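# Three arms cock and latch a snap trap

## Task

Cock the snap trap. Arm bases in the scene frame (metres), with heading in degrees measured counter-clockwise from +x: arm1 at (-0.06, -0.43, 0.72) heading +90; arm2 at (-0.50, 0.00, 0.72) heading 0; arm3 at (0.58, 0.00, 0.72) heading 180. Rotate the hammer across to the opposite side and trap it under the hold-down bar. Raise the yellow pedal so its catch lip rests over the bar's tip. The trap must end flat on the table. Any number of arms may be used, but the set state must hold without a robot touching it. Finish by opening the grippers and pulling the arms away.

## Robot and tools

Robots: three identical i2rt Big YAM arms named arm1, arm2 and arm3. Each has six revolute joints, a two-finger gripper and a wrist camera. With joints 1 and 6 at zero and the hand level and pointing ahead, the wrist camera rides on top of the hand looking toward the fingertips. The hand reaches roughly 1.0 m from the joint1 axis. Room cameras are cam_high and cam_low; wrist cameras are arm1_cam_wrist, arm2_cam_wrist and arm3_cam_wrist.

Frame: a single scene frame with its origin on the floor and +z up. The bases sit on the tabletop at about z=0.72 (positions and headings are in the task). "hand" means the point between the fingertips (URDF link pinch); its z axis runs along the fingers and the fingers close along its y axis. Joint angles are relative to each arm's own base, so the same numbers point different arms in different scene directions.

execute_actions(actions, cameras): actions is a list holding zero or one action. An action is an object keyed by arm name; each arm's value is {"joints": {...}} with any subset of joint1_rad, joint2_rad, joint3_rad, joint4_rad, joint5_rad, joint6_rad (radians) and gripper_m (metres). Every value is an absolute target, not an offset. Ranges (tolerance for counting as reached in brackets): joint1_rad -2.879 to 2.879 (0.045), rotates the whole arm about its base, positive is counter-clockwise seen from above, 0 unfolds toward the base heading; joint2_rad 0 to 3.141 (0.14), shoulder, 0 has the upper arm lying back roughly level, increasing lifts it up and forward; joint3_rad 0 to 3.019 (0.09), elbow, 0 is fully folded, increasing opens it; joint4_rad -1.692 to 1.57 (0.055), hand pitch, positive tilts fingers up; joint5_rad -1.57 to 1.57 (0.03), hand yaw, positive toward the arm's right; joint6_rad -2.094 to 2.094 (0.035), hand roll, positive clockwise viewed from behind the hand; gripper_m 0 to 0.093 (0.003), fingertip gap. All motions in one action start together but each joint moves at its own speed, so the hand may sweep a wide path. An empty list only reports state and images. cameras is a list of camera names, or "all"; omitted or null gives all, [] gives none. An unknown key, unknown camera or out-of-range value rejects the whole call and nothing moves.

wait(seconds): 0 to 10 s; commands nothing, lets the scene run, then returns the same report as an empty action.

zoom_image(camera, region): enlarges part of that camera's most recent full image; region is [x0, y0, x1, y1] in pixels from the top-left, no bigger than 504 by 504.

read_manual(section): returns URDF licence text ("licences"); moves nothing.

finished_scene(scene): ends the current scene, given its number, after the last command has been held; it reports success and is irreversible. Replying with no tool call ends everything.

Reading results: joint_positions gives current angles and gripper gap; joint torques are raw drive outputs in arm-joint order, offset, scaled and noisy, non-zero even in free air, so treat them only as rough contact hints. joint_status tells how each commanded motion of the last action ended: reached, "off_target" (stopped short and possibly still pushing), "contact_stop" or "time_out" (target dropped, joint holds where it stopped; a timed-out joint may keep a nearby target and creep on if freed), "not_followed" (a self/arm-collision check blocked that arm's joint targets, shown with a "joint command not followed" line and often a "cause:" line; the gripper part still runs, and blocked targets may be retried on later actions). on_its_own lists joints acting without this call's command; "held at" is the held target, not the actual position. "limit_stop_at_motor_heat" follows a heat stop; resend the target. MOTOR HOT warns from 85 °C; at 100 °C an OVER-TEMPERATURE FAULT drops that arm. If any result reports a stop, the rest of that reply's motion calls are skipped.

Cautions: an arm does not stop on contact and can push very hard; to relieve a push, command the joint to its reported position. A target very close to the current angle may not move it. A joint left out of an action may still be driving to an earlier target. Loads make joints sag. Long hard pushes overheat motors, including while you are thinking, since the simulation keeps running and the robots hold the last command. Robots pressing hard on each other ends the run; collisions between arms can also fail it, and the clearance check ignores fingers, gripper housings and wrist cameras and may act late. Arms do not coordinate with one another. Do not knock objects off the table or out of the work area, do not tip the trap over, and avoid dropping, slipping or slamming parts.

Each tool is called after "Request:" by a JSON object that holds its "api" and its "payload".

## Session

Request:
{"api": "execute_actions", "payload": {"actions": []}}

Scene clock: 0.00 s.
Joint torques (N m, as the arm reports them, + toward a larger angle): no reading
arm1.joint_positions: joint1_rad=+0.008 joint2_rad=+0.443 joint3_rad=+1.464 joint4_rad=-1.547 joint5_rad=-0.010 joint6_rad=-0.011 gripper_m=+0.094
arm1.joint_status: not commanded
arm1.hand: x=-0.0678 y=-0.3106 z=+1.3028 quat_wxyz=(-0.347, +0.629, -0.595, -0.360) (m; scene frame)
arm2.joint_positions: joint1_rad=-0.010 joint2_rad=+0.454 joint3_rad=+1.457 joint4_rad=-1.541 joint5_rad=-0.003 joint6_rad=-0.015 gripper_m=+0.095
arm2.joint_status: not commanded
arm2.hand: x=-0.3756 y=+0.0065 z=+1.3438 quat_wxyz=(-0.496, +0.015, -0.868, +0.003) (m; scene frame)
arm3.joint_positions: joint1_rad=+0.002 joint2_rad=+0.437 joint3_rad=+1.473 joint4_rad=-1.547 joint5_rad=-0.012 joint6_rad=-0.001 gripper_m=+0.094
arm3.joint_status: not commanded
arm3.hand: x=+0.4572 y=+0.0097 z=+1.3579 quat_wxyz=(-0.002, +0.866, -0.019, -0.500) (m; scene frame)
pictures: arm1_cam_wrist, arm2_cam_wrist, arm3_cam_wrist, cam_high, cam_low
Images, in order (width x height): arm1_cam_wrist 504x504, arm2_cam_wrist 504x504, arm3_cam_wrist 504x504, cam_high 504x504, cam_low 504x504.

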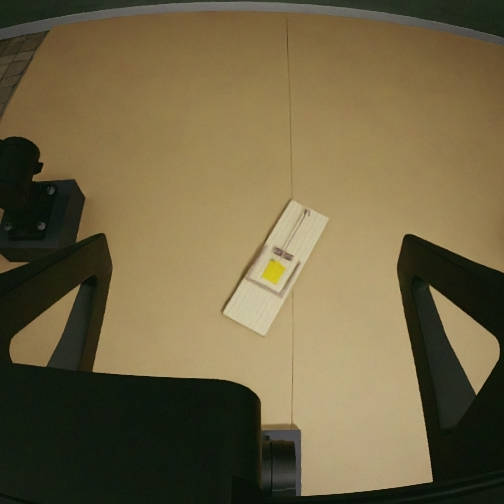

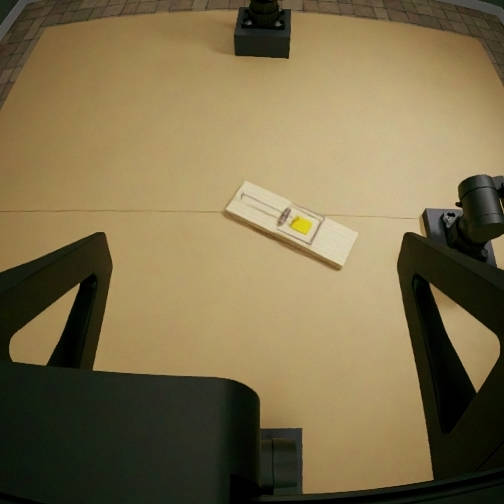

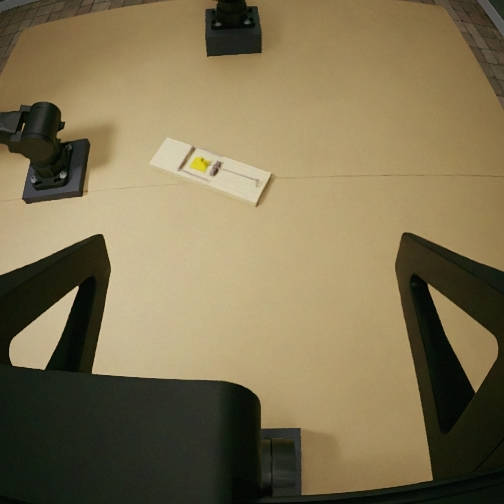

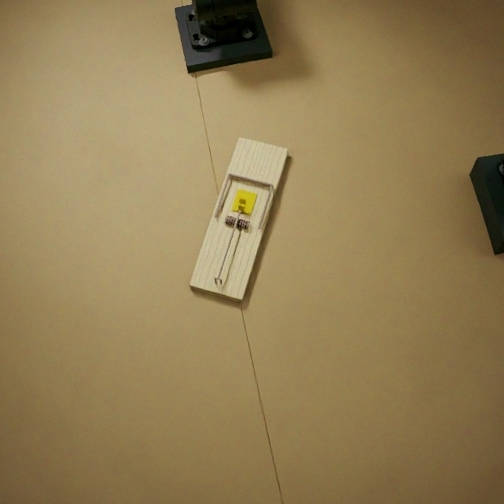

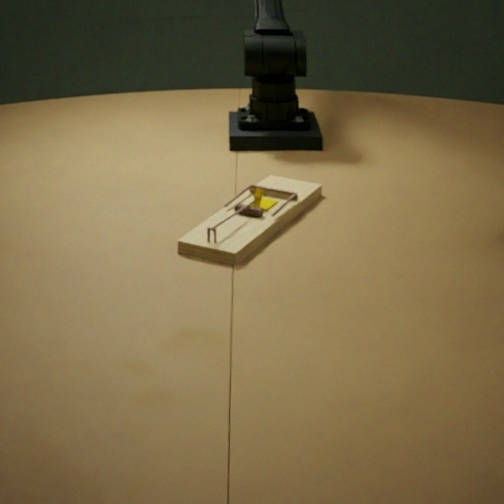

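Request:
{"api": "execute_actions", "payload": {"actions": [{"arm1":{"joints":{"joint1_rad":0.008,"joint2_rad":1.28,"joint3_rad":0.665,"joint4_rad":-0.93,"joint6_rad":0.53,"gripper_m":0.093}},"arm2":{"joints":{"joint1_rad":0.25,"joint2_rad":1.3,"joint3_rad":0.2,"joint4_rad":0.5,"joint6_rad":1.57,"gripper_m":0.03}},"arm3":{"joints":{"joint2_rad":1.5,"joint3_rad":0.35,"joint4_rad":0.8,"joint6_rad":-1.57,"gripper_m":0.02}}}], "cameras": ["cam_high","arm1_cam_wrist"]}}

Scene clock: 2.47 s.
Joint torques (N m, as the arm reports them, + toward a larger angle): arm1=[-0.19 -7.17  7.73  0.77  0.04  0.14] | arm2=[ 0.93 -4.41  5.34  3.05  0.08  0.07] | arm3=[-1.91 -8.47  4.42  3.05  0.02  0.  ]
arm1.joint_positions: joint1_rad=+0.008 joint2_rad=+1.272 joint3_rad=+0.661 joint4_rad=-0.945 joint5_rad=-0.010 joint6_rad=+0.522 gripper_m=+0.093
arm1.joint_status: all done
arm1.hand: x=-0.0720 y=-0.1384 z=+0.7942 quat_wxyz=(-0.002, +0.517, -0.856, -0.009) (m; scene frame)
arm2.joint_positions: joint1_rad=+0.243 joint2_rad=+1.301 joint3_rad=+0.201 joint4_rad=+0.479 joint5_rad=-0.003 joint6_rad=+1.560 gripper_m=+0.030
arm2.joint_status: all done
arm2.hand: x=-0.1534 y=+0.0948 z=+0.8205 quat_wxyz=(-0.283, -0.533, -0.711, -0.361) (m; scene frame)
arm3.joint_positions: joint1_rad=+0.002 joint2_rad=+1.490 joint3_rad=+0.354 joint4_rad=+0.778 joint5_rad=-0.012 joint6_rad=-1.560 gripper_m=+0.020
arm3.joint_status: all done
arm3.hand: x=+0.1291 y=+0.0202 z=+0.8742 quat_wxyz=(-0.400, +0.599, +0.567, -0.399) (m; scene frame)
pictures: arm1_cam_wrist, cam_high
Images, in order (width x height): arm1_cam_wrist 504x504, cam_high 504x504.

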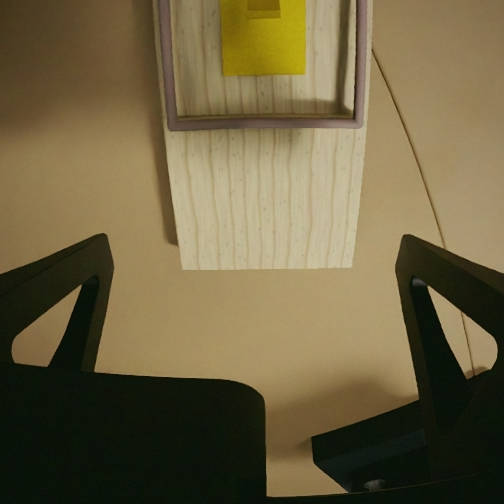

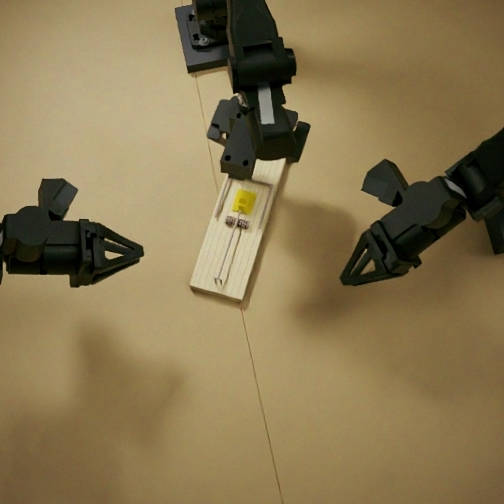

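Request:
{"api": "execute_actions", "payload": {"actions": [{"arm1":{"joints":{"joint1_rad":-0.02,"joint2_rad":1.43,"joint3_rad":0.592,"joint4_rad":-0.72,"joint6_rad":0.51}}}], "cameras": ["arm1_cam_wrist"]}}

Scene clock: 3.47 s.
Joint torques (N m, as the arm reports them, + toward a larger angle): arm1=[-1.04 -9.37  6.15  0.94  0.07  0.01] | arm2=[ 1.06 -4.61  5.34  3.07  0.09  0.08] | arm3=[-1.94 -8.47  4.43  3.04  0.02  0.01]
arm1.joint_positions: joint1_rad=-0.007 joint2_rad=+1.435 joint3_rad=+0.587 joint4_rad=-0.734 joint5_rad=-0.011 joint6_rad=+0.518 gripper_m=+0.093
arm1.joint_status: all done
arm1.hand: x=-0.0676 y=-0.1422 z=+0.7294 quat_wxyz=(+0.005, +0.512, -0.859, +0.002) (m; scene frame)
arm2.joint_positions: joint1_rad=+0.243 joint2_rad=+1.301 joint3_rad=+0.201 joint4_rad=+0.479 joint5_rad=-0.003 joint6_rad=+1.561 gripper_m=+0.030
arm2.joint_status: not commanded
arm2.hand: x=-0.1534 y=+0.0948 z=+0.8205 quat_wxyz=(-0.283, -0.534, -0.711, -0.361) (m; scene frame)
arm3.joint_positions: joint1_rad=+0.002 joint2_rad=+1.490 joint3_rad=+0.354 joint4_rad=+0.778 joint5_rad=-0.012 joint6_rad=-1.560 gripper_m=+0.020
arm3.joint_status: not commanded
arm3.hand: x=+0.1291 y=+0.0202 z=+0.8742 quat_wxyz=(-0.401, +0.599, +0.567, -0.399) (m; scene frame)
pictures: arm1_cam_wrist
Images, in order (width x height): arm1_cam_wrist 504x504.

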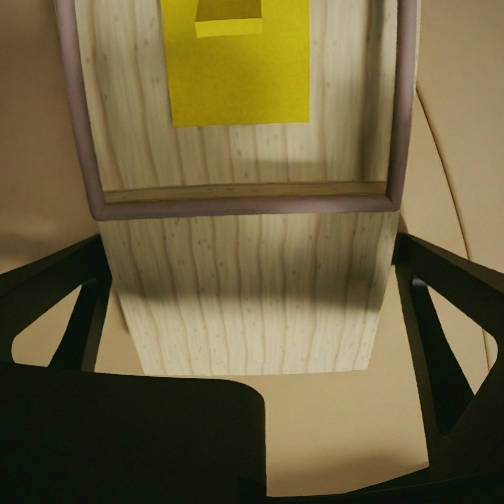

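Request:
{"api": "execute_actions", "payload": {"actions": [{"arm1":{"joints":{"gripper_m":0.06}}}], "cameras": []}}

Request:
{"api": "execute_actions", "payload": {"actions": [{"arm1":{"joints":{"joint1_rad":-0.06,"joint2_rad":1.545,"joint3_rad":0.775,"joint4_rad":-0.78,"joint6_rad":0.25}}}], "cameras": []}}

Request:
{"api": "execute_actions", "payload": {"actions": [{"arm1":{"joints":{"joint1_rad":-0.103,"joint2_rad":1.69,"joint3_rad":0.953,"joint4_rad":-0.815,"joint6_rad":-0.01}}}], "cameras": ["cam_high","cam_low"]}}

Scene clock: 4.13 s.
Joint torques (N m, as the arm reports them, + toward a larger angle): arm1=[-1.3  -9.4   6.31  0.79  0.07 -0.03] | arm2=[ 1.29 -4.27  5.32  3.06  0.09  0.06] | arm3=[-1.93 -8.47  4.43  3.04  0.02  0.01]
arm1.joint_positions: joint1_rad=-0.007 joint2_rad=+1.435 joint3_rad=+0.587 joint4_rad=-0.733 joint5_rad=-0.011 joint6_rad=+0.517 gripper_m=+0.079
arm1.joint_status: gripper_m off_target (ended at +0.079, target +0.060)
arm1.hand: x=-0.0676 y=-0.1419 z=+0.7294 quat_wxyz=(+0.005, +0.512, -0.859, +0.002) (m; scene frame)
arm2.joint_positions: joint1_rad=+0.243 joint2_rad=+1.301 joint3_rad=+0.201 joint4_rad=+0.479 joint5_rad=-0.003 joint6_rad=+1.561 gripper_m=+0.030
arm2.joint_status: not commanded
arm2.hand: x=-0.1534 y=+0.0948 z=+0.8205 quat_wxyz=(-0.283, -0.534, -0.711, -0.361) (m; scene frame)
arm3.joint_positions: joint1_rad=+0.002 joint2_rad=+1.490 joint3_rad=+0.354 joint4_rad=+0.778 joint5_rad=-0.012 joint6_rad=-1.560 gripper_m=+0.020
arm3.joint_status: not commanded
arm3.hand: x=+0.1291 y=+0.0202 z=+0.8742 quat_wxyz=(-0.401, +0.599, +0.567, -0.399) (m; scene frame)
pictures: none
No camera images: the call's "cameras" was empty. Leave "cameras" out to get every camera's image.

Scene clock: 5.40 s.
Joint torques (N m, as the arm reports them, + toward a larger angle): arm1=[ -1.48 -11.39   8.31   0.03   0.02   0.01] | arm2=[ 1.16 -4.22  5.29  3.02  0.09  0.06] | arm3=[-1.89 -8.49  4.44  3.05  0.02  0.01]
arm1.joint_positions: joint1_rad=-0.050 joint2_rad=+1.544 joint3_rad=+0.743 joint4_rad=-0.771 joint5_rad=-0.011 joint6_rad=+0.259 gripper_m=+0.079
arm1.joint_status: all done
arm1.hand: x=-0.0539 y=-0.0850 z=+0.7376 quat_wxyz=(+0.002, +0.601, -0.799, -0.002) (m; scene frame)
arm2.joint_positions: joint1_rad=+0.243 joint2_rad=+1.301 joint3_rad=+0.201 joint4_rad=+0.479 joint5_rad=-0.003 joint6_rad=+1.561 gripper_m=+0.030
arm2.joint_status: not commanded
arm2.hand: x=-0.1534 y=+0.0948 z=+0.8205 quat_wxyz=(-0.283, -0.534, -0.711, -0.361) (m; scene frame)
arm3.joint_positions: joint1_rad=+0.002 joint2_rad=+1.490 joint3_rad=+0.354 joint4_rad=+0.778 joint5_rad=-0.012 joint6_rad=-1.560 gripper_m=+0.020
arm3.joint_status: not commanded
arm3.hand: x=+0.1291 y=+0.0202 z=+0.8742 quat_wxyz=(-0.401, +0.599, +0.567, -0.399) (m; scene frame)
pictures: none
No camera images: the call's "cameras" was empty. Leave "cameras" out to get every camera's image.

Scene clock: 6.67 s.
Joint torques (N m, as the arm reports them, + toward a larger angle): arm1=[ -1.4  -12.54   8.37  -0.01  -0.01  -0.11] | arm2=[ 1.04 -4.52  5.34  3.05  0.08  0.07] | arm3=[-1.91 -8.47  4.43  3.05  0.02  0.01]
arm1.joint_positions: joint1_rad=-0.096 joint2_rad=+1.688 joint3_rad=+0.922 joint4_rad=-0.808 joint5_rad=-0.011 joint6_rad=-0.001 gripper_m=+0.079
arm1.joint_status: all done
arm1.hand: x=-0.0340 y=-0.0225 z=+0.7353 quat_wxyz=(+0.002, +0.683, -0.730, -0.003) (m; scene frame)
arm2.joint_positions: joint1_rad=+0.243 joint2_rad=+1.301 joint3_rad=+0.201 joint4_rad=+0.479 joint5_rad=-0.003 joint6_rad=+1.561 gripper_m=+0.030
arm2.joint_status: not commanded
arm2.hand: x=-0.1534 y=+0.0948 z=+0.8205 quat_wxyz=(-0.283, -0.534, -0.711, -0.361) (m; scene frame)
arm3.joint_positions: joint1_rad=+0.002 joint2_rad=+1.490 joint3_rad=+0.354 joint4_rad=+0.778 joint5_rad=-0.012 joint6_rad=-1.560 gripper_m=+0.020
arm3.joint_status: not commanded
arm3.hand: x=+0.1291 y=+0.0202 z=+0.8742 quat_wxyz=(-0.401, +0.599, +0.567, -0.399) (m; scene frame)
pictures: cam_high, cam_low
Images, in order (width x height): cam_high 504x504, cam_low 504x504.

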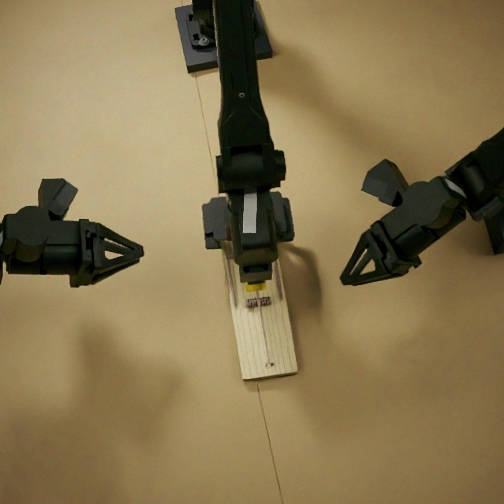

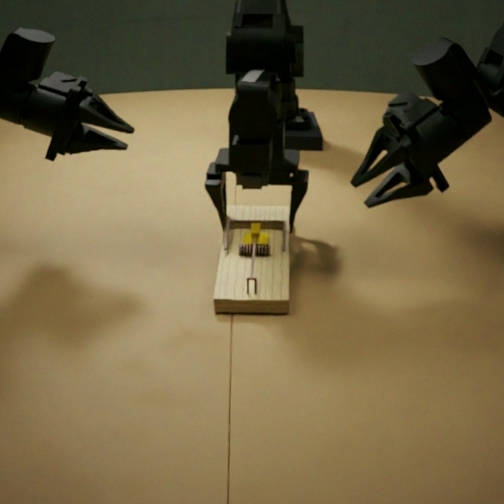

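Request:
{"api": "execute_actions", "payload": {"actions": [{"arm1":{"joints":{"joint2_rad":1.708}}}], "cameras": []}}

Request:
{"api": "execute_actions", "payload": {"actions": [{"arm1":{"joints":{"gripper_m":0.093}}}], "cameras": []}}

Request:
{"api": "execute_actions", "payload": {"actions": [{"arm1":{"joints":{"joint2_rad":1.4,"joint3_rad":0.6,"joint4_rad":-0.2}}}], "cameras": []}}

Request:
{"api": "execute_actions", "payload": {"actions": [{"arm1":{"joints":{"joint2_rad":1.44,"joint3_rad":0.36,"joint4_rad":0.33}}}], "cameras": []}}

Request:
{"api": "execute_actions", "payload": {"actions": [{"arm1":{"joints":{"joint2_rad":1.505}}}], "cameras": ["arm1_cam_wrist","cam_high"]}}

Scene clock: 7.40 s.
Joint torques (N m, as the arm reports them, + toward a larger angle): arm1=[ -1.64 -13.15   8.57   0.08   0.    -0.02] | arm2=[ 1.19 -4.37  5.29  3.05  0.1   0.05] | arm3=[-1.91 -8.48  4.42  3.04  0.02  0.01]
arm1.joint_positions: joint1_rad=-0.096 joint2_rad=+1.699 joint3_rad=+0.922 joint4_rad=-0.808 joint5_rad=-0.011 joint6_rad=-0.001 gripper_m=+0.079
arm1.joint_status: all done
arm1.hand: x=-0.0341 y=-0.0241 z=+0.7309 quat_wxyz=(+0.007, +0.683, -0.730, +0.001) (m; scene frame)
arm2.joint_positions: joint1_rad=+0.243 joint2_rad=+1.301 joint3_rad=+0.201 joint4_rad=+0.479 joint5_rad=-0.003 joint6_rad=+1.561 gripper_m=+0.030
arm2.joint_status: not commanded
arm2.hand: x=-0.1534 y=+0.0948 z=+0.8205 quat_wxyz=(-0.283, -0.534, -0.711, -0.361) (m; scene frame)
arm3.joint_positions: joint1_rad=+0.002 joint2_rad=+1.490 joint3_rad=+0.354 joint4_rad=+0.778 joint5_rad=-0.012 joint6_rad=-1.560 gripper_m=+0.020
arm3.joint_status: not commanded
arm3.hand: x=+0.1291 y=+0.0202 z=+0.8742 quat_wxyz=(-0.401, +0.599, +0.567, -0.399) (m; scene frame)
pictures: none
No camera images: the call's "cameras" was empty. Leave "cameras" out to get every camera's image.

Scene clock: 7.93 s.
Joint torques (N m, as the arm reports them, + toward a larger angle): arm1=[ -0.27 -13.66   8.58  -0.01   0.04  -0.01] | arm2=[ 1.44 -4.46  5.3   3.07  0.09  0.06] | arm3=[-1.93 -8.48  4.43  3.04  0.02  0.01]
arm1.joint_positions: joint1_rad=-0.096 joint2_rad=+1.699 joint3_rad=+0.922 joint4_rad=-0.808 joint5_rad=-0.011 joint6_rad=-0.001 gripper_m=+0.093
arm1.joint_status: all done
arm1.hand: x=-0.0341 y=-0.0241 z=+0.7309 quat_wxyz=(+0.007, +0.683, -0.730, +0.001) (m; scene frame)
arm2.joint_positions: joint1_rad=+0.243 joint2_rad=+1.301 joint3_rad=+0.201 joint4_rad=+0.479 joint5_rad=-0.003 joint6_rad=+1.561 gripper_m=+0.030
arm2.joint_status: not commanded
arm2.hand: x=-0.1534 y=+0.0948 z=+0.8205 quat_wxyz=(-0.283, -0.534, -0.711, -0.361) (m; scene frame)
arm3.joint_positions: joint1_rad=+0.002 joint2_rad=+1.490 joint3_rad=+0.354 joint4_rad=+0.778 joint5_rad=-0.012 joint6_rad=-1.560 gripper_m=+0.020
arm3.joint_status: not commanded
arm3.hand: x=+0.1291 y=+0.0202 z=+0.8742 quat_wxyz=(-0.401, +0.599, +0.567, -0.399) (m; scene frame)
pictures: none
No camera images: the call's "cameras" was empty. Leave "cameras" out to get every camera's image.

Scene clock: 9.20 s.
Joint torques (N m, as the arm reports them, + toward a larger angle): arm1=[  0.18 -10.02   6.78   2.01   0.04  -0.02] | arm2=[ 1.19 -4.71  5.34  3.03  0.1   0.06] | arm3=[-1.93 -8.47  4.42  3.04  0.02  0.01]
arm1.joint_positions: joint1_rad=-0.096 joint2_rad=+1.397 joint3_rad=+0.602 joint4_rad=-0.219 joint5_rad=-0.011 joint6_rad=-0.001 gripper_m=+0.093
arm1.joint_status: all done
arm1.hand: x=-0.0334 y=-0.0105 z=+0.7808 quat_wxyz=(-0.199, +0.658, -0.700, -0.191) (m; scene frame)
arm2.joint_positions: joint1_rad=+0.243 joint2_rad=+1.301 joint3_rad=+0.201 joint4_rad=+0.479 joint5_rad=-0.003 joint6_rad=+1.561 gripper_m=+0.030
arm2.joint_status: not commanded
arm2.hand: x=-0.1534 y=+0.0948 z=+0.8205 quat_wxyz=(-0.283, -0.534, -0.711, -0.361) (m; scene frame)
arm3.joint_positions: joint1_rad=+0.002 joint2_rad=+1.490 joint3_rad=+0.354 joint4_rad=+0.778 joint5_rad=-0.012 joint6_rad=-1.560 gripper_m=+0.020
arm3.joint_status: not commanded
arm3.hand: x=+0.1291 y=+0.0202 z=+0.8742 quat_wxyz=(-0.401, +0.599, +0.567, -0.399) (m; scene frame)
pictures: none
No camera images: the call's "cameras" was empty. Leave "cameras" out to get every camera's image.

Scene clock: 10.43 s.
Joint torques (N m, as the arm reports them, + toward a larger angle): arm1=[-1.35 -7.02  5.73  2.22  0.06  0.01] | arm2=[ 1.11 -4.44  5.37  3.06  0.09  0.08] | arm3=[-1.94 -8.49  4.42  3.04  0.02  0.01]
arm1.joint_positions: joint1_rad=-0.096 joint2_rad=+1.430 joint3_rad=+0.358 joint4_rad=+0.310 joint5_rad=-0.011 joint6_rad=-0.002 gripper_m=+0.093
arm1.joint_status: all done
arm1.hand: x=-0.0349 y=-0.0344 z=+0.7568 quat_wxyz=(-0.286, +0.630, -0.669, -0.272) (m; scene frame)
arm2.joint_positions: joint1_rad=+0.243 joint2_rad=+1.301 joint3_rad=+0.201 joint4_rad=+0.479 joint5_rad=-0.003 joint6_rad=+1.561 gripper_m=+0.030
arm2.joint_status: not commanded
arm2.hand: x=-0.1534 y=+0.0948 z=+0.8205 quat_wxyz=(-0.283, -0.534, -0.711, -0.361) (m; scene frame)
arm3.joint_positions: joint1_rad=+0.002 joint2_rad=+1.490 joint3_rad=+0.354 joint4_rad=+0.778 joint5_rad=-0.012 joint6_rad=-1.560 gripper_m=+0.020
arm3.joint_status: not commanded
arm3.hand: x=+0.1291 y=+0.0202 z=+0.8742 quat_wxyz=(-0.401, +0.599, +0.567, -0.399) (m; scene frame)
pictures: none
No camera images: the call's "cameras" was empty. Leave "cameras" out to get every camera's image.

Scene clock: 11.10 s.
Joint torques (N m, as the arm reports them, + toward a larger angle): arm1=[-1.02 -9.37  4.99  2.2   0.01  0.02] | arm2=[ 1.33 -4.58  5.26  3.03  0.09  0.06] | arm3=[-1.9  -8.46  4.43  3.03  0.02  0.01]
arm1.joint_positions: joint1_rad=-0.096 joint2_rad=+1.501 joint3_rad=+0.358 joint4_rad=+0.313 joint5_rad=-0.011 joint6_rad=-0.002 gripper_m=+0.093
arm1.joint_status: all done
arm1.hand: x=-0.0354 y=-0.0433 z=+0.7311 quat_wxyz=(-0.263, +0.639, -0.678, -0.250) (m; scene frame)
arm2.joint_positions: joint1_rad=+0.243 joint2_rad=+1.301 joint3_rad=+0.201 joint4_rad=+0.479 joint5_rad=-0.003 joint6_rad=+1.561 gripper_m=+0.030
arm2.joint_status: not commanded
arm2.hand: x=-0.1534 y=+0.0948 z=+0.8205 quat_wxyz=(-0.283, -0.534, -0.711, -0.361) (m; scene frame)
arm3.joint_positions: joint1_rad=+0.002 joint2_rad=+1.490 joint3_rad=+0.354 joint4_rad=+0.778 joint5_rad=-0.012 joint6_rad=-1.560 gripper_m=+0.020
arm3.joint_status: not commanded
arm3.hand: x=+0.1291 y=+0.0202 z=+0.8742 quat_wxyz=(-0.401, +0.599, +0.567, -0.399) (m; scene frame)
pictures: arm1_cam_wrist, cam_high
Images, in order (width x height): arm1_cam_wrist 504x504, cam_high 504x504.

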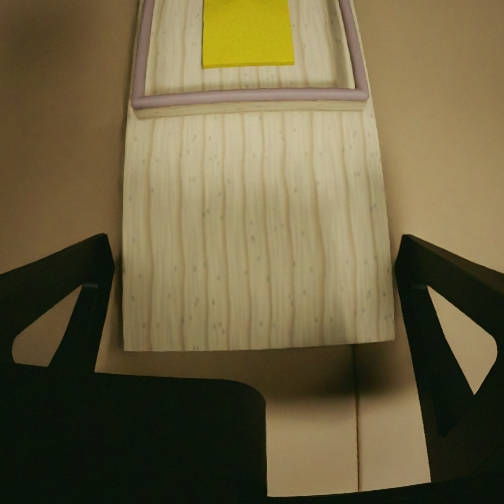

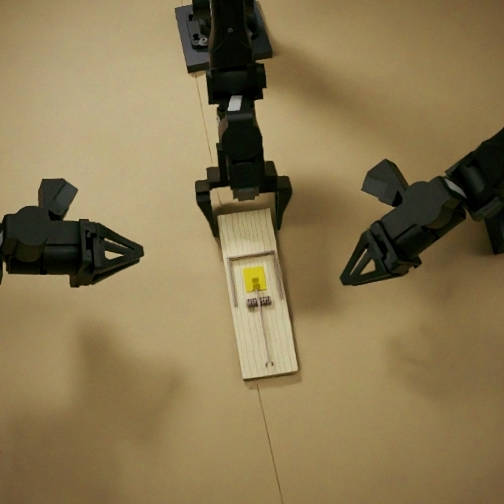

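Request:
{"api": "execute_actions", "payload": {"actions": [{"arm1":{"joints":{"joint2_rad":1.52}},"arm2":{"joints":{"joint1_rad":0.197,"joint2_rad":1.785,"joint3_rad":0.44,"joint4_rad":0.794}}}], "cameras": []}}

Request:
{"api": "execute_actions", "payload": {"actions": [{"arm1":{"joints":{"gripper_m":0.06}}}], "cameras": ["arm2_cam_wrist","cam_low","cam_high"]}}

Request:
{"api": "zoom_image", "payload": {"camera": "cam_low", "region": [180, 170, 360, 350]}}

Scene clock: 12.63 s.
Joint torques (N m, as the arm reports them, + toward a larger angle): arm1=[-0.34 -7.7   5.18  2.25  0.01 -0.04] | arm2=[-0.32 -9.3   3.71  3.09  0.1   0.04] | arm3=[-1.92 -8.49  4.42  3.04  0.02  0.01]
arm1.joint_positions: joint1_rad=-0.096 joint2_rad=+1.506 joint3_rad=+0.358 joint4_rad=+0.313 joint5_rad=-0.011 joint6_rad=-0.003 gripper_m=+0.093
arm1.joint_status: all done
arm1.hand: x=-0.0354 y=-0.0441 z=+0.7290 quat_wxyz=(-0.261, +0.640, -0.678, -0.248) (m; scene frame)
arm2.joint_positions: joint1_rad=+0.205 joint2_rad=+1.794 joint3_rad=+0.436 joint4_rad=+0.774 joint5_rad=-0.003 joint6_rad=+1.562 gripper_m=+0.030
arm2.joint_status: all done
arm2.hand: x=-0.0541 y=+0.1032 z=+0.7668 quat_wxyz=(-0.300, -0.542, -0.693, -0.369) (m; scene frame)
arm3.joint_positions: joint1_rad=+0.002 joint2_rad=+1.490 joint3_rad=+0.354 joint4_rad=+0.778 joint5_rad=-0.012 joint6_rad=-1.560 gripper_m=+0.020
arm3.joint_status: not commanded
arm3.hand: x=+0.1291 y=+0.0202 z=+0.8742 quat_wxyz=(-0.401, +0.599, +0.567, -0.399) (m; scene frame)
pictures: none
No camera images: the call's "cameras" was empty. Leave "cameras" out to get every camera's image.

Scene clock: 13.17 s.
Joint torques (N m, as the arm reports them, + toward a larger angle): arm1=[-0.94 -7.94  4.85  2.05 -0.01 -0.03] | arm2=[-0.42 -9.62  3.79  2.97  0.08  0.04] | arm3=[-1.89 -8.5   4.43  3.04  0.02  0.01]
arm1.joint_positions: joint1_rad=-0.096 joint2_rad=+1.507 joint3_rad=+0.358 joint4_rad=+0.313 joint5_rad=-0.010 joint6_rad=-0.004 gripper_m=+0.079
arm1.joint_status: gripper_m off_target (ended at +0.079, target +0.060)
arm1.hand: x=-0.0353 y=-0.0440 z=+0.7290 quat_wxyz=(-0.262, +0.640, -0.678, -0.248) (m; scene frame)
arm2.joint_positions: joint1_rad=+0.205 joint2_rad=+1.794 joint3_rad=+0.436 joint4_rad=+0.774 joint5_rad=-0.003 joint6_rad=+1.562 gripper_m=+0.030
arm2.joint_status: not commanded
arm2.hand: x=-0.0541 y=+0.1032 z=+0.7668 quat_wxyz=(-0.300, -0.542, -0.693, -0.369) (m; scene frame)
arm3.joint_positions: joint1_rad=+0.002 joint2_rad=+1.490 joint3_rad=+0.354 joint4_rad=+0.778 joint5_rad=-0.012 joint6_rad=-1.560 gripper_m=+0.020
arm3.joint_status: not commanded
arm3.hand: x=+0.1291 y=+0.0202 z=+0.8742 quat_wxyz=(-0.401, +0.599, +0.567, -0.399) (m; scene frame)
pictures: arm2_cam_wrist, cam_high, cam_low
Images, in order (width x height): arm2_cam_wrist 504x504, cam_high 504x504, cam_low 504x504.

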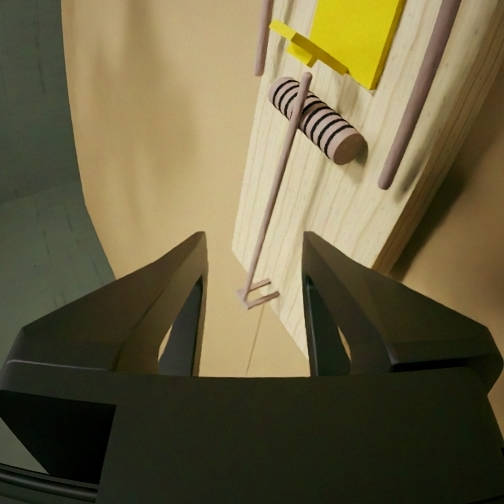

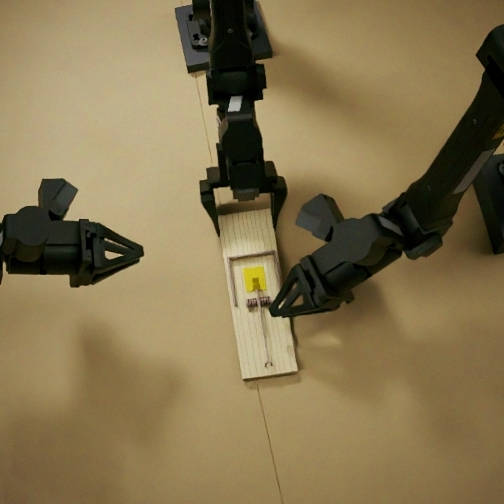

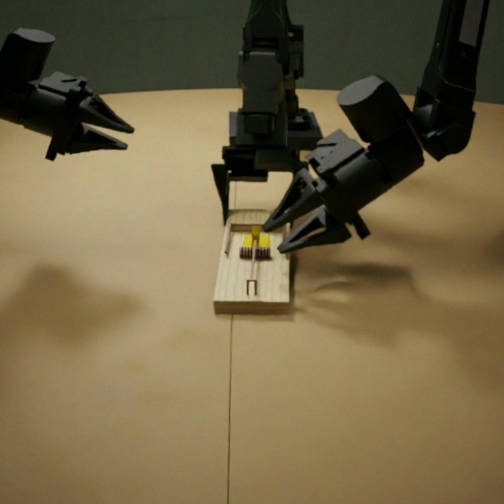

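Region (180, 170, 360, 350) of cam_low's 504x504 image, scaled by 2.800, with more detail than that image has.

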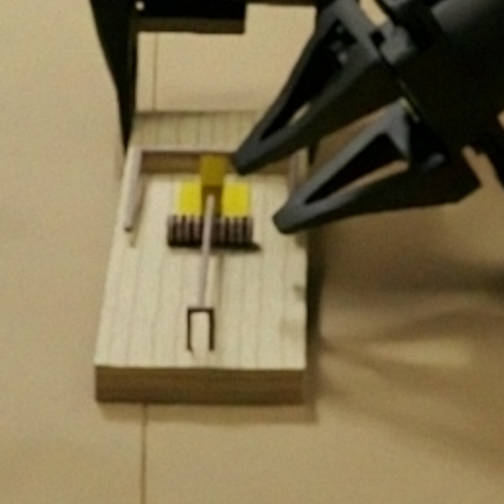

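Request:
{"api": "execute_actions", "payload": {"actions": [{"arm1":{"joints":{"joint2_rad":1.56,"joint3_rad":0.29,"joint4_rad":0.26}},"arm2":{"joints":{"joint2_rad":1.812}}}], "cameras": []}}

Request:
{"api": "execute_actions", "payload": {"actions": [{"arm2":{"joints":{"joint2_rad":1.852,"joint3_rad":0.555,"joint4_rad":0.707}}}], "cameras": ["arm2_cam_wrist","cam_low"]}}

Request:
{"api": "zoom_image", "payload": {"camera": "cam_low", "region": [180, 170, 360, 350]}}

Scene clock: 13.90 s.
Joint torques (N m, as the arm reports them, + toward a larger angle): arm1=[-0.46 -3.68  0.09 -0.54  0.04 -0.02] | arm2=[-0.44 -8.9   3.58  2.99  0.08  0.06] | arm3=[-1.9  -8.51  4.43  3.04  0.02  0.01]
arm1.joint_positions: joint1_rad=-0.096 joint2_rad=+1.509 joint3_rad=+0.353 joint4_rad=+0.313 joint5_rad=-0.010 joint6_rad=-0.004 gripper_m=+0.079
arm1.joint_status: all done
arm1.hand: x=-0.0355 y=-0.0469 z=+0.7267 quat_wxyz=(-0.260, +0.641, -0.679, -0.246) (m; scene frame)
arm2.joint_positions: joint1_rad=+0.205 joint2_rad=+1.808 joint3_rad=+0.436 joint4_rad=+0.774 joint5_rad=-0.003 joint6_rad=+1.562 gripper_m=+0.030
arm2.joint_status: all done
arm2.hand: x=-0.0561 y=+0.1027 z=+0.7609 quat_wxyz=(-0.296, -0.544, -0.696, -0.364) (m; scene frame)
arm3.joint_positions: joint1_rad=+0.002 joint2_rad=+1.490 joint3_rad=+0.354 joint4_rad=+0.778 joint5_rad=-0.012 joint6_rad=-1.560 gripper_m=+0.020
arm3.joint_status: not commanded
arm3.hand: x=+0.1291 y=+0.0202 z=+0.8742 quat_wxyz=(-0.401, +0.599, +0.567, -0.399) (m; scene frame)
pictures: none
No camera images: the call's "cameras" was empty. Leave "cameras" out to get every camera's image.

Scene clock: 14.80 s.
Joint torques (N m, as the arm reports them, + toward a larger angle): arm1=[-1.06 -5.34  0.2  -0.51 -0.13 -0.05] | arm2=[-0.44 -9.53  5.17  1.85  0.05  0.06] | arm3=[-1.93 -8.48  4.43  3.05  0.02  0.01]
arm1.joint_positions: joint1_rad=-0.097 joint2_rad=+1.509 joint3_rad=+0.353 joint4_rad=+0.313 joint5_rad=-0.006 joint6_rad=+0.000 gripper_m=+0.079
arm1.joint_status: not commanded
arm1.hand: x=-0.0343 y=-0.0470 z=+0.7267 quat_wxyz=(-0.261, +0.639, -0.681, -0.245) (m; scene frame)
arm2.joint_positions: joint1_rad=+0.205 joint2_rad=+1.849 joint3_rad=+0.536 joint4_rad=+0.715 joint5_rad=-0.003 joint6_rad=+1.562 gripper_m=+0.030
arm2.joint_status: all done
arm2.hand: x=-0.0207 y=+0.1105 z=+0.7597 quat_wxyz=(-0.296, -0.544, -0.695, -0.364) (m; scene frame)
arm3.joint_positions: joint1_rad=+0.002 joint2_rad=+1.490 joint3_rad=+0.354 joint4_rad=+0.778 joint5_rad=-0.012 joint6_rad=-1.560 gripper_m=+0.020
arm3.joint_status: not commanded
arm3.hand: x=+0.1291 y=+0.0202 z=+0.8742 quat_wxyz=(-0.401, +0.599, +0.567, -0.399) (m; scene frame)
pictures: arm2_cam_wrist, cam_low
Images, in order (width x height): arm2_cam_wrist 504x504, cam_low 504x504.

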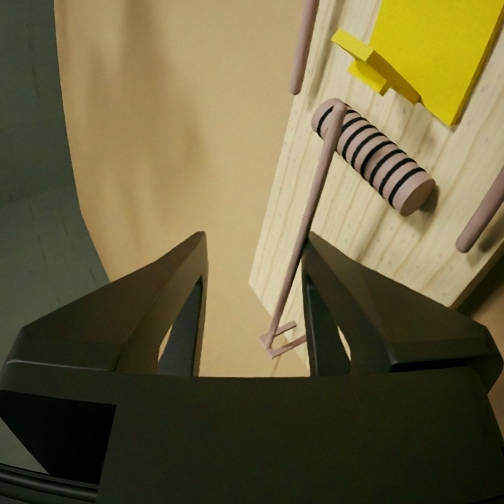

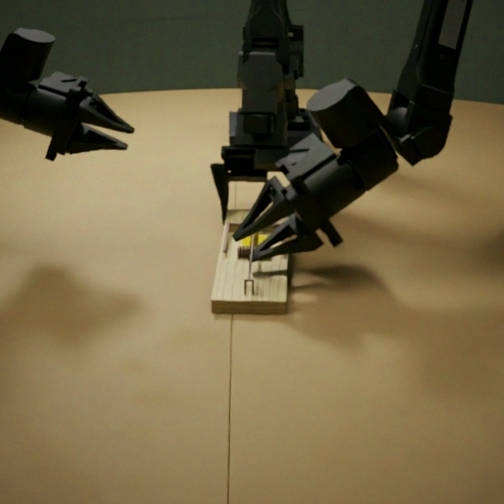

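Region (180, 170, 360, 350) of cam_low's 504x504 image, scaled by 2.800, with more detail than that image has.

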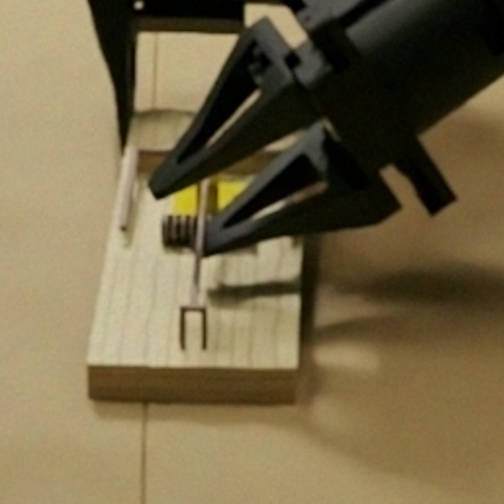

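Request:
{"api": "execute_actions", "payload": {"actions": [{"arm2":{"joints":{"gripper_m":0.046}}}], "cameras": []}}

Request:
{"api": "execute_actions", "payload": {"actions": [{"arm2":{"joints":{"joint2_rad":1.88,"joint3_rad":0.61,"joint4_rad":0.672}}}], "cameras": ["cam_low"]}}

Request:
{"api": "zoom_image", "payload": {"camera": "cam_low", "region": [180, 170, 360, 350]}}

Scene clock: 15.33 s.
Joint torques (N m, as the arm reports them, + toward a larger angle): arm1=[-0.54 -3.8   0.22 -0.55 -0.17 -0.06] | arm2=[-0.33 -9.53  5.18  1.83  0.05  0.05] | arm3=[-1.9  -8.47  4.43  3.04  0.02  0.01]
arm1.joint_positions: joint1_rad=-0.097 joint2_rad=+1.509 joint3_rad=+0.353 joint4_rad=+0.313 joint5_rad=-0.006 joint6_rad=+0.000 gripper_m=+0.079
arm1.joint_status: not commanded
arm1.hand: x=-0.0343 y=-0.0470 z=+0.7267 quat_wxyz=(-0.261, +0.639, -0.681, -0.245) (m; scene frame)
arm2.joint_positions: joint1_rad=+0.205 joint2_rad=+1.849 joint3_rad=+0.536 joint4_rad=+0.715 joint5_rad=-0.003 joint6_rad=+1.562 gripper_m=+0.046
arm2.joint_status: all done
arm2.hand: x=-0.0207 y=+0.1105 z=+0.7597 quat_wxyz=(-0.296, -0.544, -0.695, -0.364) (m; scene frame)
arm3.joint_positions: joint1_rad=+0.002 joint2_rad=+1.490 joint3_rad=+0.354 joint4_rad=+0.778 joint5_rad=-0.012 joint6_rad=-1.560 gripper_m=+0.020
arm3.joint_status: not commanded
arm3.hand: x=+0.1291 y=+0.0202 z=+0.8742 quat_wxyz=(-0.401, +0.599, +0.567, -0.399) (m; scene frame)
pictures: none
No camera images: the call's "cameras" was empty. Leave "cameras" out to get every camera's image.

Scene clock: 16.00 s.
Joint torques (N m, as the arm reports them, + toward a larger angle): arm1=[-0.09 -4.86  0.3  -0.49 -0.28 -0.1 ] | arm2=[ -0.34 -10.     6.2    1.77   0.06   0.04] | arm3=[-1.89 -8.49  4.43  3.05  0.02  0.01]
arm1.joint_positions: joint1_rad=-0.097 joint2_rad=+1.509 joint3_rad=+0.353 joint4_rad=+0.313 joint5_rad=-0.004 joint6_rad=+0.002 gripper_m=+0.079
arm1.joint_status: not commanded
arm1.hand: x=-0.0341 y=-0.0470 z=+0.7267 quat_wxyz=(-0.261, +0.638, -0.682, -0.244) (m; scene frame)
arm2.joint_positions: joint1_rad=+0.204 joint2_rad=+1.875 joint3_rad=+0.582 joint4_rad=+0.681 joint5_rad=-0.003 joint6_rad=+1.562 gripper_m=+0.046
arm2.joint_status: all done
arm2.hand: x=-0.0067 y=+0.1135 z=+0.7541 quat_wxyz=(-0.292, -0.547, -0.698, -0.359) (m; scene frame)
arm3.joint_positions: joint1_rad=+0.002 joint2_rad=+1.490 joint3_rad=+0.354 joint4_rad=+0.778 joint5_rad=-0.012 joint6_rad=-1.560 gripper_m=+0.020
arm3.joint_status: not commanded
arm3.hand: x=+0.1291 y=+0.0202 z=+0.8742 quat_wxyz=(-0.401, +0.599, +0.567, -0.399) (m; scene frame)
pictures: cam_low
Images, in order (width x height): cam_low 504x504.

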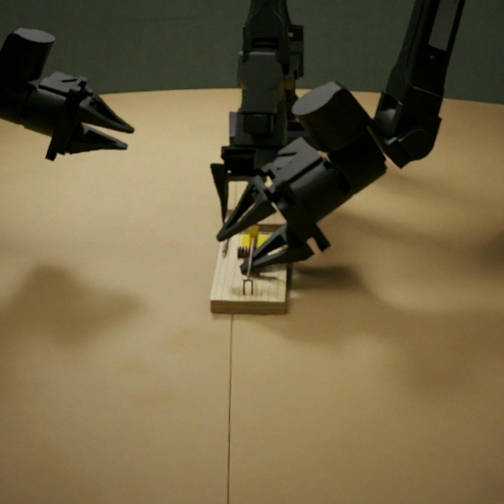

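Region (180, 170, 360, 350) of cam_low's 504x504 image, scaled by 2.800, with more detail than that image has.

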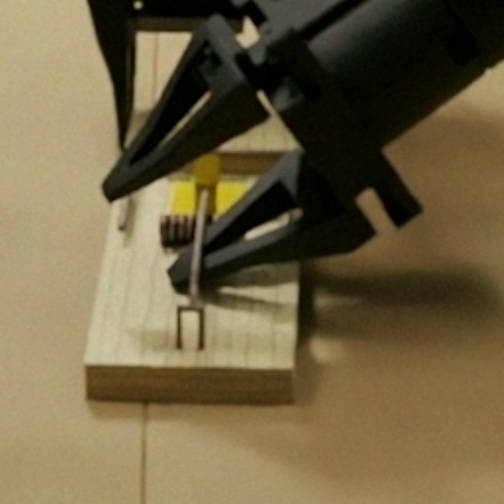

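Request:
{"api": "execute_actions", "payload": {"actions": [{"arm2":{"joints":{"joint1_rad":0.247,"joint2_rad":1.72,"joint4_rad":0.526,"joint6_rad":0.8,"gripper_m":0.03}},"arm3":{"joints":{"joint2_rad":1.98,"joint3_rad":0.6,"joint4_rad":1.0}}}], "cameras": ["cam_low"]}}

Request:
{"api": "execute_actions", "payload": {"actions": [{"arm2":{"joints":{"joint1_rad":0.35,"joint2_rad":1.715,"joint3_rad":0.655,"joint4_rad":0.47,"joint6_rad":-0.1}},"arm3":{"joints":{"joint2_rad":2.045,"joint3_rad":0.66,"joint4_rad":0.95}}}], "cameras": ["cam_low","cam_high","arm3_cam_wrist","arm2_cam_wrist"]}}

Scene clock: 17.97 s.
Joint torques (N m, as the arm reports them, + toward a larger angle): arm1=[-1.11 -4.2   0.27 -0.53 -0.16 -0.1 ] | arm2=[ 0.91 -9.42  7.36  1.87  0.04 -0.09] | arm3=[ -1.87 -13.65   3.04   2.79   0.02   0.02]
arm1.joint_positions: joint1_rad=-0.097 joint2_rad=+1.509 joint3_rad=+0.353 joint4_rad=+0.313 joint5_rad=-0.004 joint6_rad=+0.002 gripper_m=+0.079
arm1.joint_status: not commanded
arm1.hand: x=-0.0341 y=-0.0470 z=+0.7267 quat_wxyz=(-0.261, +0.638, -0.682, -0.244) (m; scene frame)
arm2.joint_positions: joint1_rad=+0.242 joint2_rad=+1.716 joint3_rad=+0.582 joint4_rad=+0.534 joint5_rad=-0.003 joint6_rad=+0.810 gripper_m=+0.030
arm2.joint_status: all done
arm2.hand: x=-0.0094 y=+0.1333 z=+0.8019 quat_wxyz=(-0.404, -0.235, -0.852, -0.237) (m; scene frame)
arm3.joint_positions: joint1_rad=+0.002 joint2_rad=+1.977 joint3_rad=+0.597 joint4_rad=+0.984 joint5_rad=-0.012 joint6_rad=-1.562 gripper_m=+0.020
arm3.joint_status: all done
arm3.hand: x=+0.0476 y=+0.0230 z=+0.7739 quat_wxyz=(-0.389, +0.607, +0.575, -0.388) (m; scene frame)
pictures: cam_low
Images, in order (width x height): cam_low 504x504.

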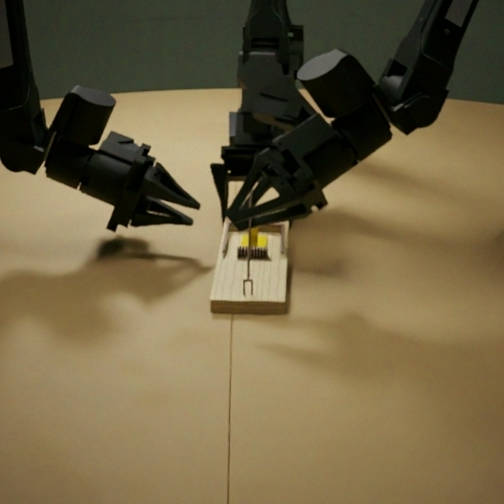

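Scene clock: 19.77 s.
Joint torques (N m, as the arm reports them, + toward a larger angle): arm1=[-1.35 -5.21  0.4  -0.6  -0.14 -0.08] | arm2=[  0.81 -10.15   8.65   1.93  -0.1   -0.04] | arm3=[ -1.84 -12.86   4.02   1.58   0.02   0.02]
arm1.joint_positions: joint1_rad=-0.097 joint2_rad=+1.509 joint3_rad=+0.353 joint4_rad=+0.313 joint5_rad=-0.006 joint6_rad=+0.000 gripper_m=+0.079
arm1.joint_status: not commanded
arm1.hand: x=-0.0344 y=-0.0470 z=+0.7267 quat_wxyz=(-0.260, +0.639, -0.681, -0.245) (m; scene frame)
arm2.joint_positions: joint1_rad=+0.345 joint2_rad=+1.716 joint3_rad=+0.614 joint4_rad=+0.478 joint5_rad=+0.000 joint6_rad=-0.090 gripper_m=+0.030
arm2.joint_status: all done
arm2.hand: x=-0.0184 y=+0.1853 z=+0.8018 quat_wxyz=(-0.453, +0.204, -0.866, -0.059) (m; scene frame)
arm3.joint_positions: joint1_rad=+0.002 joint2_rad=+2.025 joint3_rad=+0.645 joint4_rad=+0.963 joint5_rad=-0.012 joint6_rad=-1.562 gripper_m=+0.020
arm3.joint_status: all done
arm3.hand: x=+0.0348 y=+0.0234 z=+0.7585 quat_wxyz=(-0.383, +0.611, +0.578, -0.382) (m; scene frame)
pictures: arm2_cam_wrist, arm3_cam_wrist, cam_high, cam_low
Images, in order (width x height): arm2_cam_wrist 504x504, arm3_cam_wrist 504x504, cam_high 504x504, cam_low 504x504.

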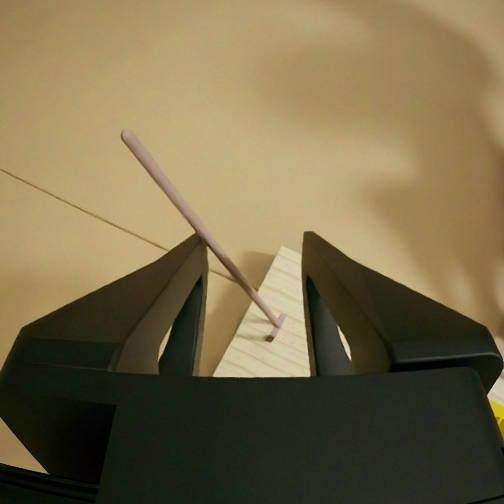

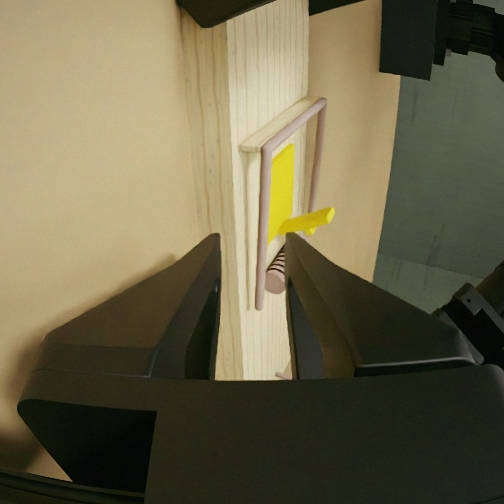

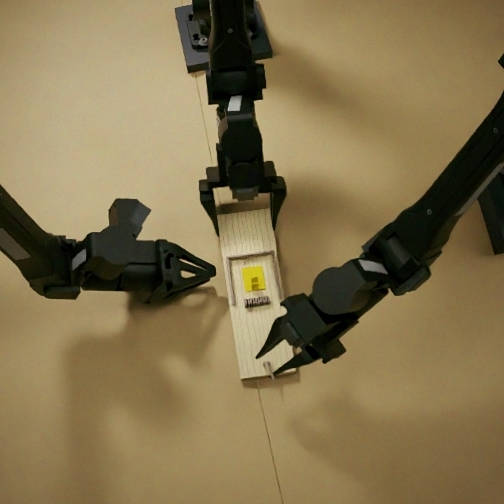

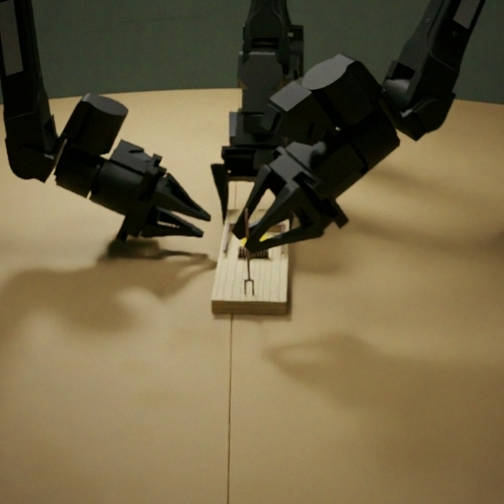

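Request:
{"api": "execute_actions", "payload": {"actions": [{"arm2":{"joints":{"joint3_rad":0.69,"joint2_rad":1.725}},"arm3":{"joints":{"gripper_m":0.026}}}], "cameras": ["arm2_cam_wrist"]}}

Request:
{"api": "execute_actions", "payload": {"actions": [{"arm2":{"joints":{"gripper_m":0.006}},"arm3":{"joints":{"joint2_rad":2.082,"joint3_rad":0.77,"joint4_rad":0.875}}}], "cameras": ["cam_high","arm3_cam_wrist","arm2_cam_wrist","arm1_cam_wrist"]}}

Scene clock: 20.67 s.
Joint torques (N m, as the arm reports them, + toward a larger angle): arm1=[-1.58 -4.72  0.57 -0.45 -0.22 -0.09] | arm2=[ 0.86 -9.98  8.92  1.95 -0.12 -0.06] | arm3=[ -1.86 -12.79   4.03   1.59   0.01   0.02]
arm1.joint_positions: joint1_rad=-0.097 joint2_rad=+1.509 joint3_rad=+0.353 joint4_rad=+0.313 joint5_rad=-0.006 joint6_rad=+0.000 gripper_m=+0.079
arm1.joint_status: not commanded
arm1.hand: x=-0.0344 y=-0.0470 z=+0.7267 quat_wxyz=(-0.260, +0.639, -0.681, -0.245) (m; scene frame)
arm2.joint_positions: joint1_rad=+0.345 joint2_rad=+1.721 joint3_rad=+0.649 joint4_rad=+0.477 joint5_rad=+0.000 joint6_rad=-0.090 gripper_m=+0.030
arm2.joint_status: all done
arm2.hand: x=-0.0034 y=+0.1912 z=+0.8122 quat_wxyz=(-0.466, +0.203, -0.859, -0.060) (m; scene frame)
arm3.joint_positions: joint1_rad=+0.002 joint2_rad=+2.025 joint3_rad=+0.645 joint4_rad=+0.963 joint5_rad=-0.012 joint6_rad=-1.562 gripper_m=+0.026
arm3.joint_status: all done
arm3.hand: x=+0.0348 y=+0.0234 z=+0.7585 quat_wxyz=(-0.383, +0.611, +0.578, -0.382) (m; scene frame)
pictures: arm2_cam_wrist
Images, in order (width x height): arm2_cam_wrist 504x504.

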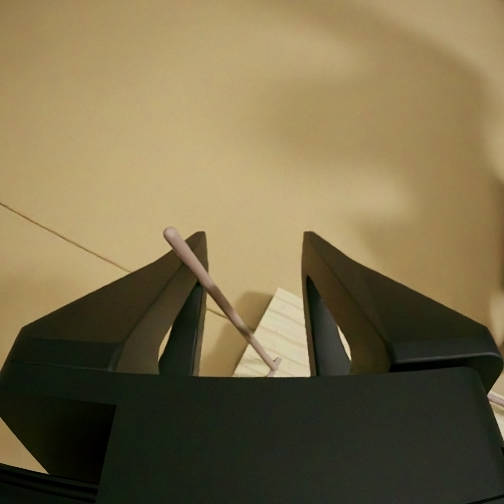

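Scene clock: 21.33 s.
Joint torques (N m, as the arm reports them, + toward a larger angle): arm1=[-0.48 -3.97  0.45 -0.5   0.28 -0.01] | arm2=[  0.96 -10.11   8.82   1.95  -0.08  -0.06] | arm3=[ -1.83 -13.95   5.86   1.72   0.01   0.02]
arm1.joint_positions: joint1_rad=-0.096 joint2_rad=+1.507 joint3_rad=+0.351 joint4_rad=+0.313 joint5_rad=-0.017 joint6_rad=-0.012 gripper_m=+0.079
arm1.joint_status: not commanded
arm1.hand: x=-0.0365 y=-0.0478 z=+0.7266 quat_wxyz=(-0.258, +0.644, -0.676, -0.247) (m; scene frame)
arm2.joint_positions: joint1_rad=+0.345 joint2_rad=+1.721 joint3_rad=+0.649 joint4_rad=+0.477 joint5_rad=+0.000 joint6_rad=-0.091 gripper_m=+0.006
arm2.joint_status: all done
arm2.hand: x=-0.0034 y=+0.1912 z=+0.8122 quat_wxyz=(-0.466, +0.203, -0.859, -0.060) (m; scene frame)
arm3.joint_positions: joint1_rad=+0.002 joint2_rad=+2.065 joint3_rad=+0.736 joint4_rad=+0.885 joint5_rad=-0.012 joint6_rad=-1.562 gripper_m=+0.026
arm3.joint_status: all done
arm3.hand: x=+0.0064 y=+0.0246 z=+0.7469 quat_wxyz=(-0.374, +0.616, +0.584, -0.374) (m; scene frame)
pictures: arm1_cam_wrist, arm2_cam_wrist, arm3_cam_wrist, cam_high
Images, in order (width x height): arm1_cam_wrist 504x504, arm2_cam_wrist 504x504, arm3_cam_wrist 504x504, cam_high 504x504.

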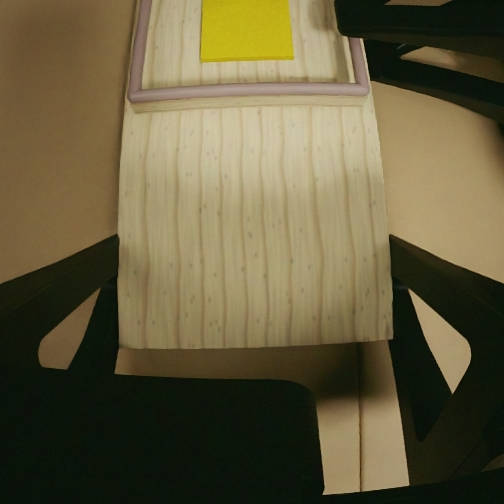

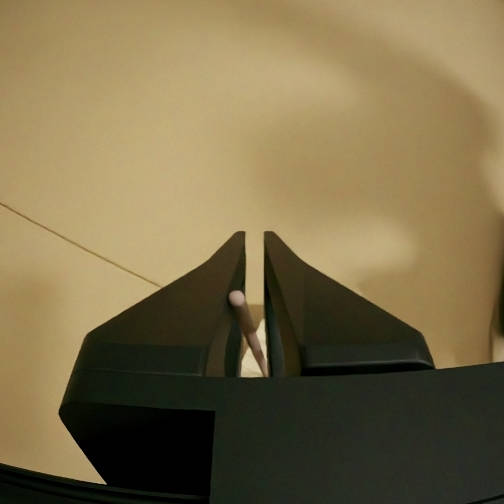

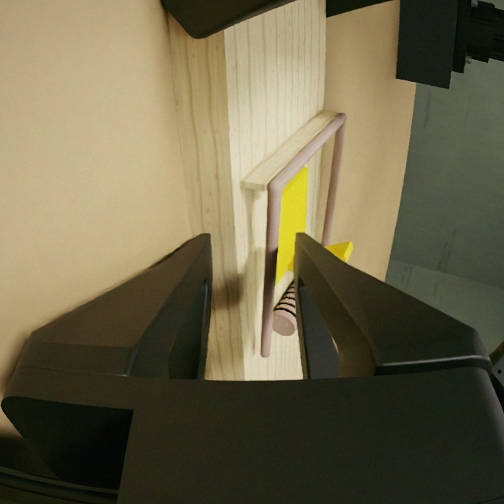

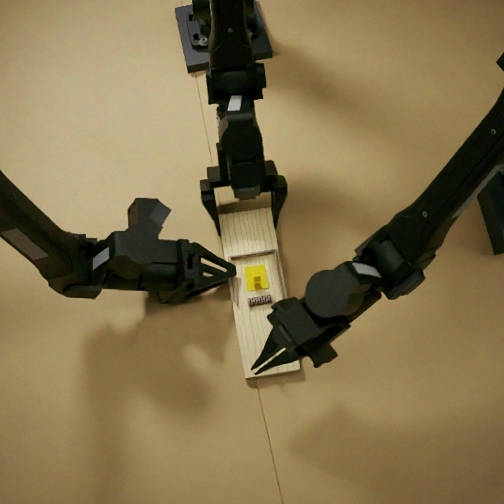

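Request:
{"api": "execute_actions", "payload": {"actions": [{"arm2":{"joints":{"gripper_m":0.0}},"arm3":{"joints":{"joint3_rad":0.735,"joint4_rad":0.95,"gripper_m":0.02}}}], "cameras": ["arm3_cam_wrist","arm1_cam_wrist"]}}

Scene clock: 22.13 s.
Joint torques (N m, as the arm reports them, + toward a larger angle): arm1=[-1.35 -5.07  0.41 -0.41  0.25  0.09] | arm2=[  0.88 -10.08   8.86   1.99  -0.4    0.19] | arm3=[ -1.82 -14.36   3.48   3.85   0.01   0.02]
arm1.joint_positions: joint1_rad=-0.096 joint2_rad=+1.507 joint3_rad=+0.351 joint4_rad=+0.313 joint5_rad=-0.018 joint6_rad=-0.012 gripper_m=+0.079
arm1.joint_status: not commanded
arm1.hand: x=-0.0366 y=-0.0478 z=+0.7266 quat_wxyz=(-0.258, +0.645, -0.676, -0.247) (m; scene frame)
arm2.joint_positions: joint1_rad=+0.343 joint2_rad=+1.721 joint3_rad=+0.649 joint4_rad=+0.477 joint5_rad=+0.008 joint6_rad=-0.112 gripper_m=+0.001
arm2.joint_status: all done
arm2.hand: x=-0.0024 y=+0.1886 z=+0.8122 quat_wxyz=(-0.467, +0.209, -0.858, -0.051) (m; scene frame)
arm3.joint_positions: joint1_rad=+0.002 joint2_rad=+2.071 joint3_rad=+0.730 joint4_rad=+0.908 joint5_rad=-0.012 joint6_rad=-1.562 gripper_m=+0.020
arm3.joint_status: all done
arm3.hand: x=+0.0076 y=+0.0246 z=+0.7471 quat_wxyz=(-0.378, +0.614, +0.581, -0.377) (m; scene frame)
pictures: arm1_cam_wrist, arm3_cam_wrist
Images, in order (width x height): arm1_cam_wrist 504x504, arm3_cam_wrist 504x504.

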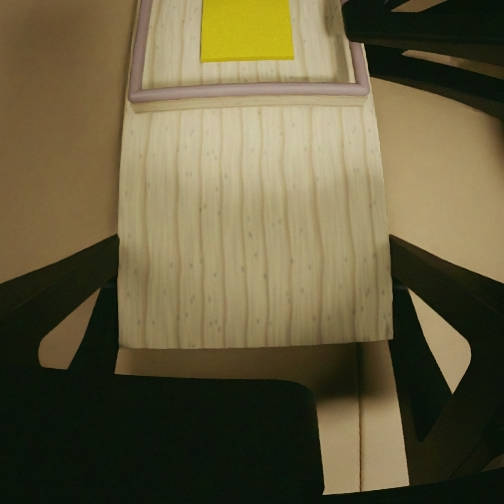

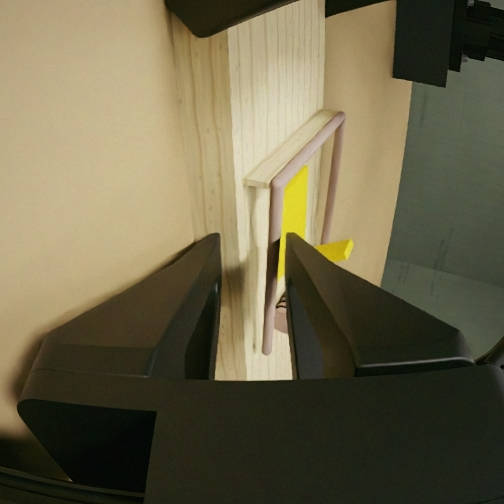

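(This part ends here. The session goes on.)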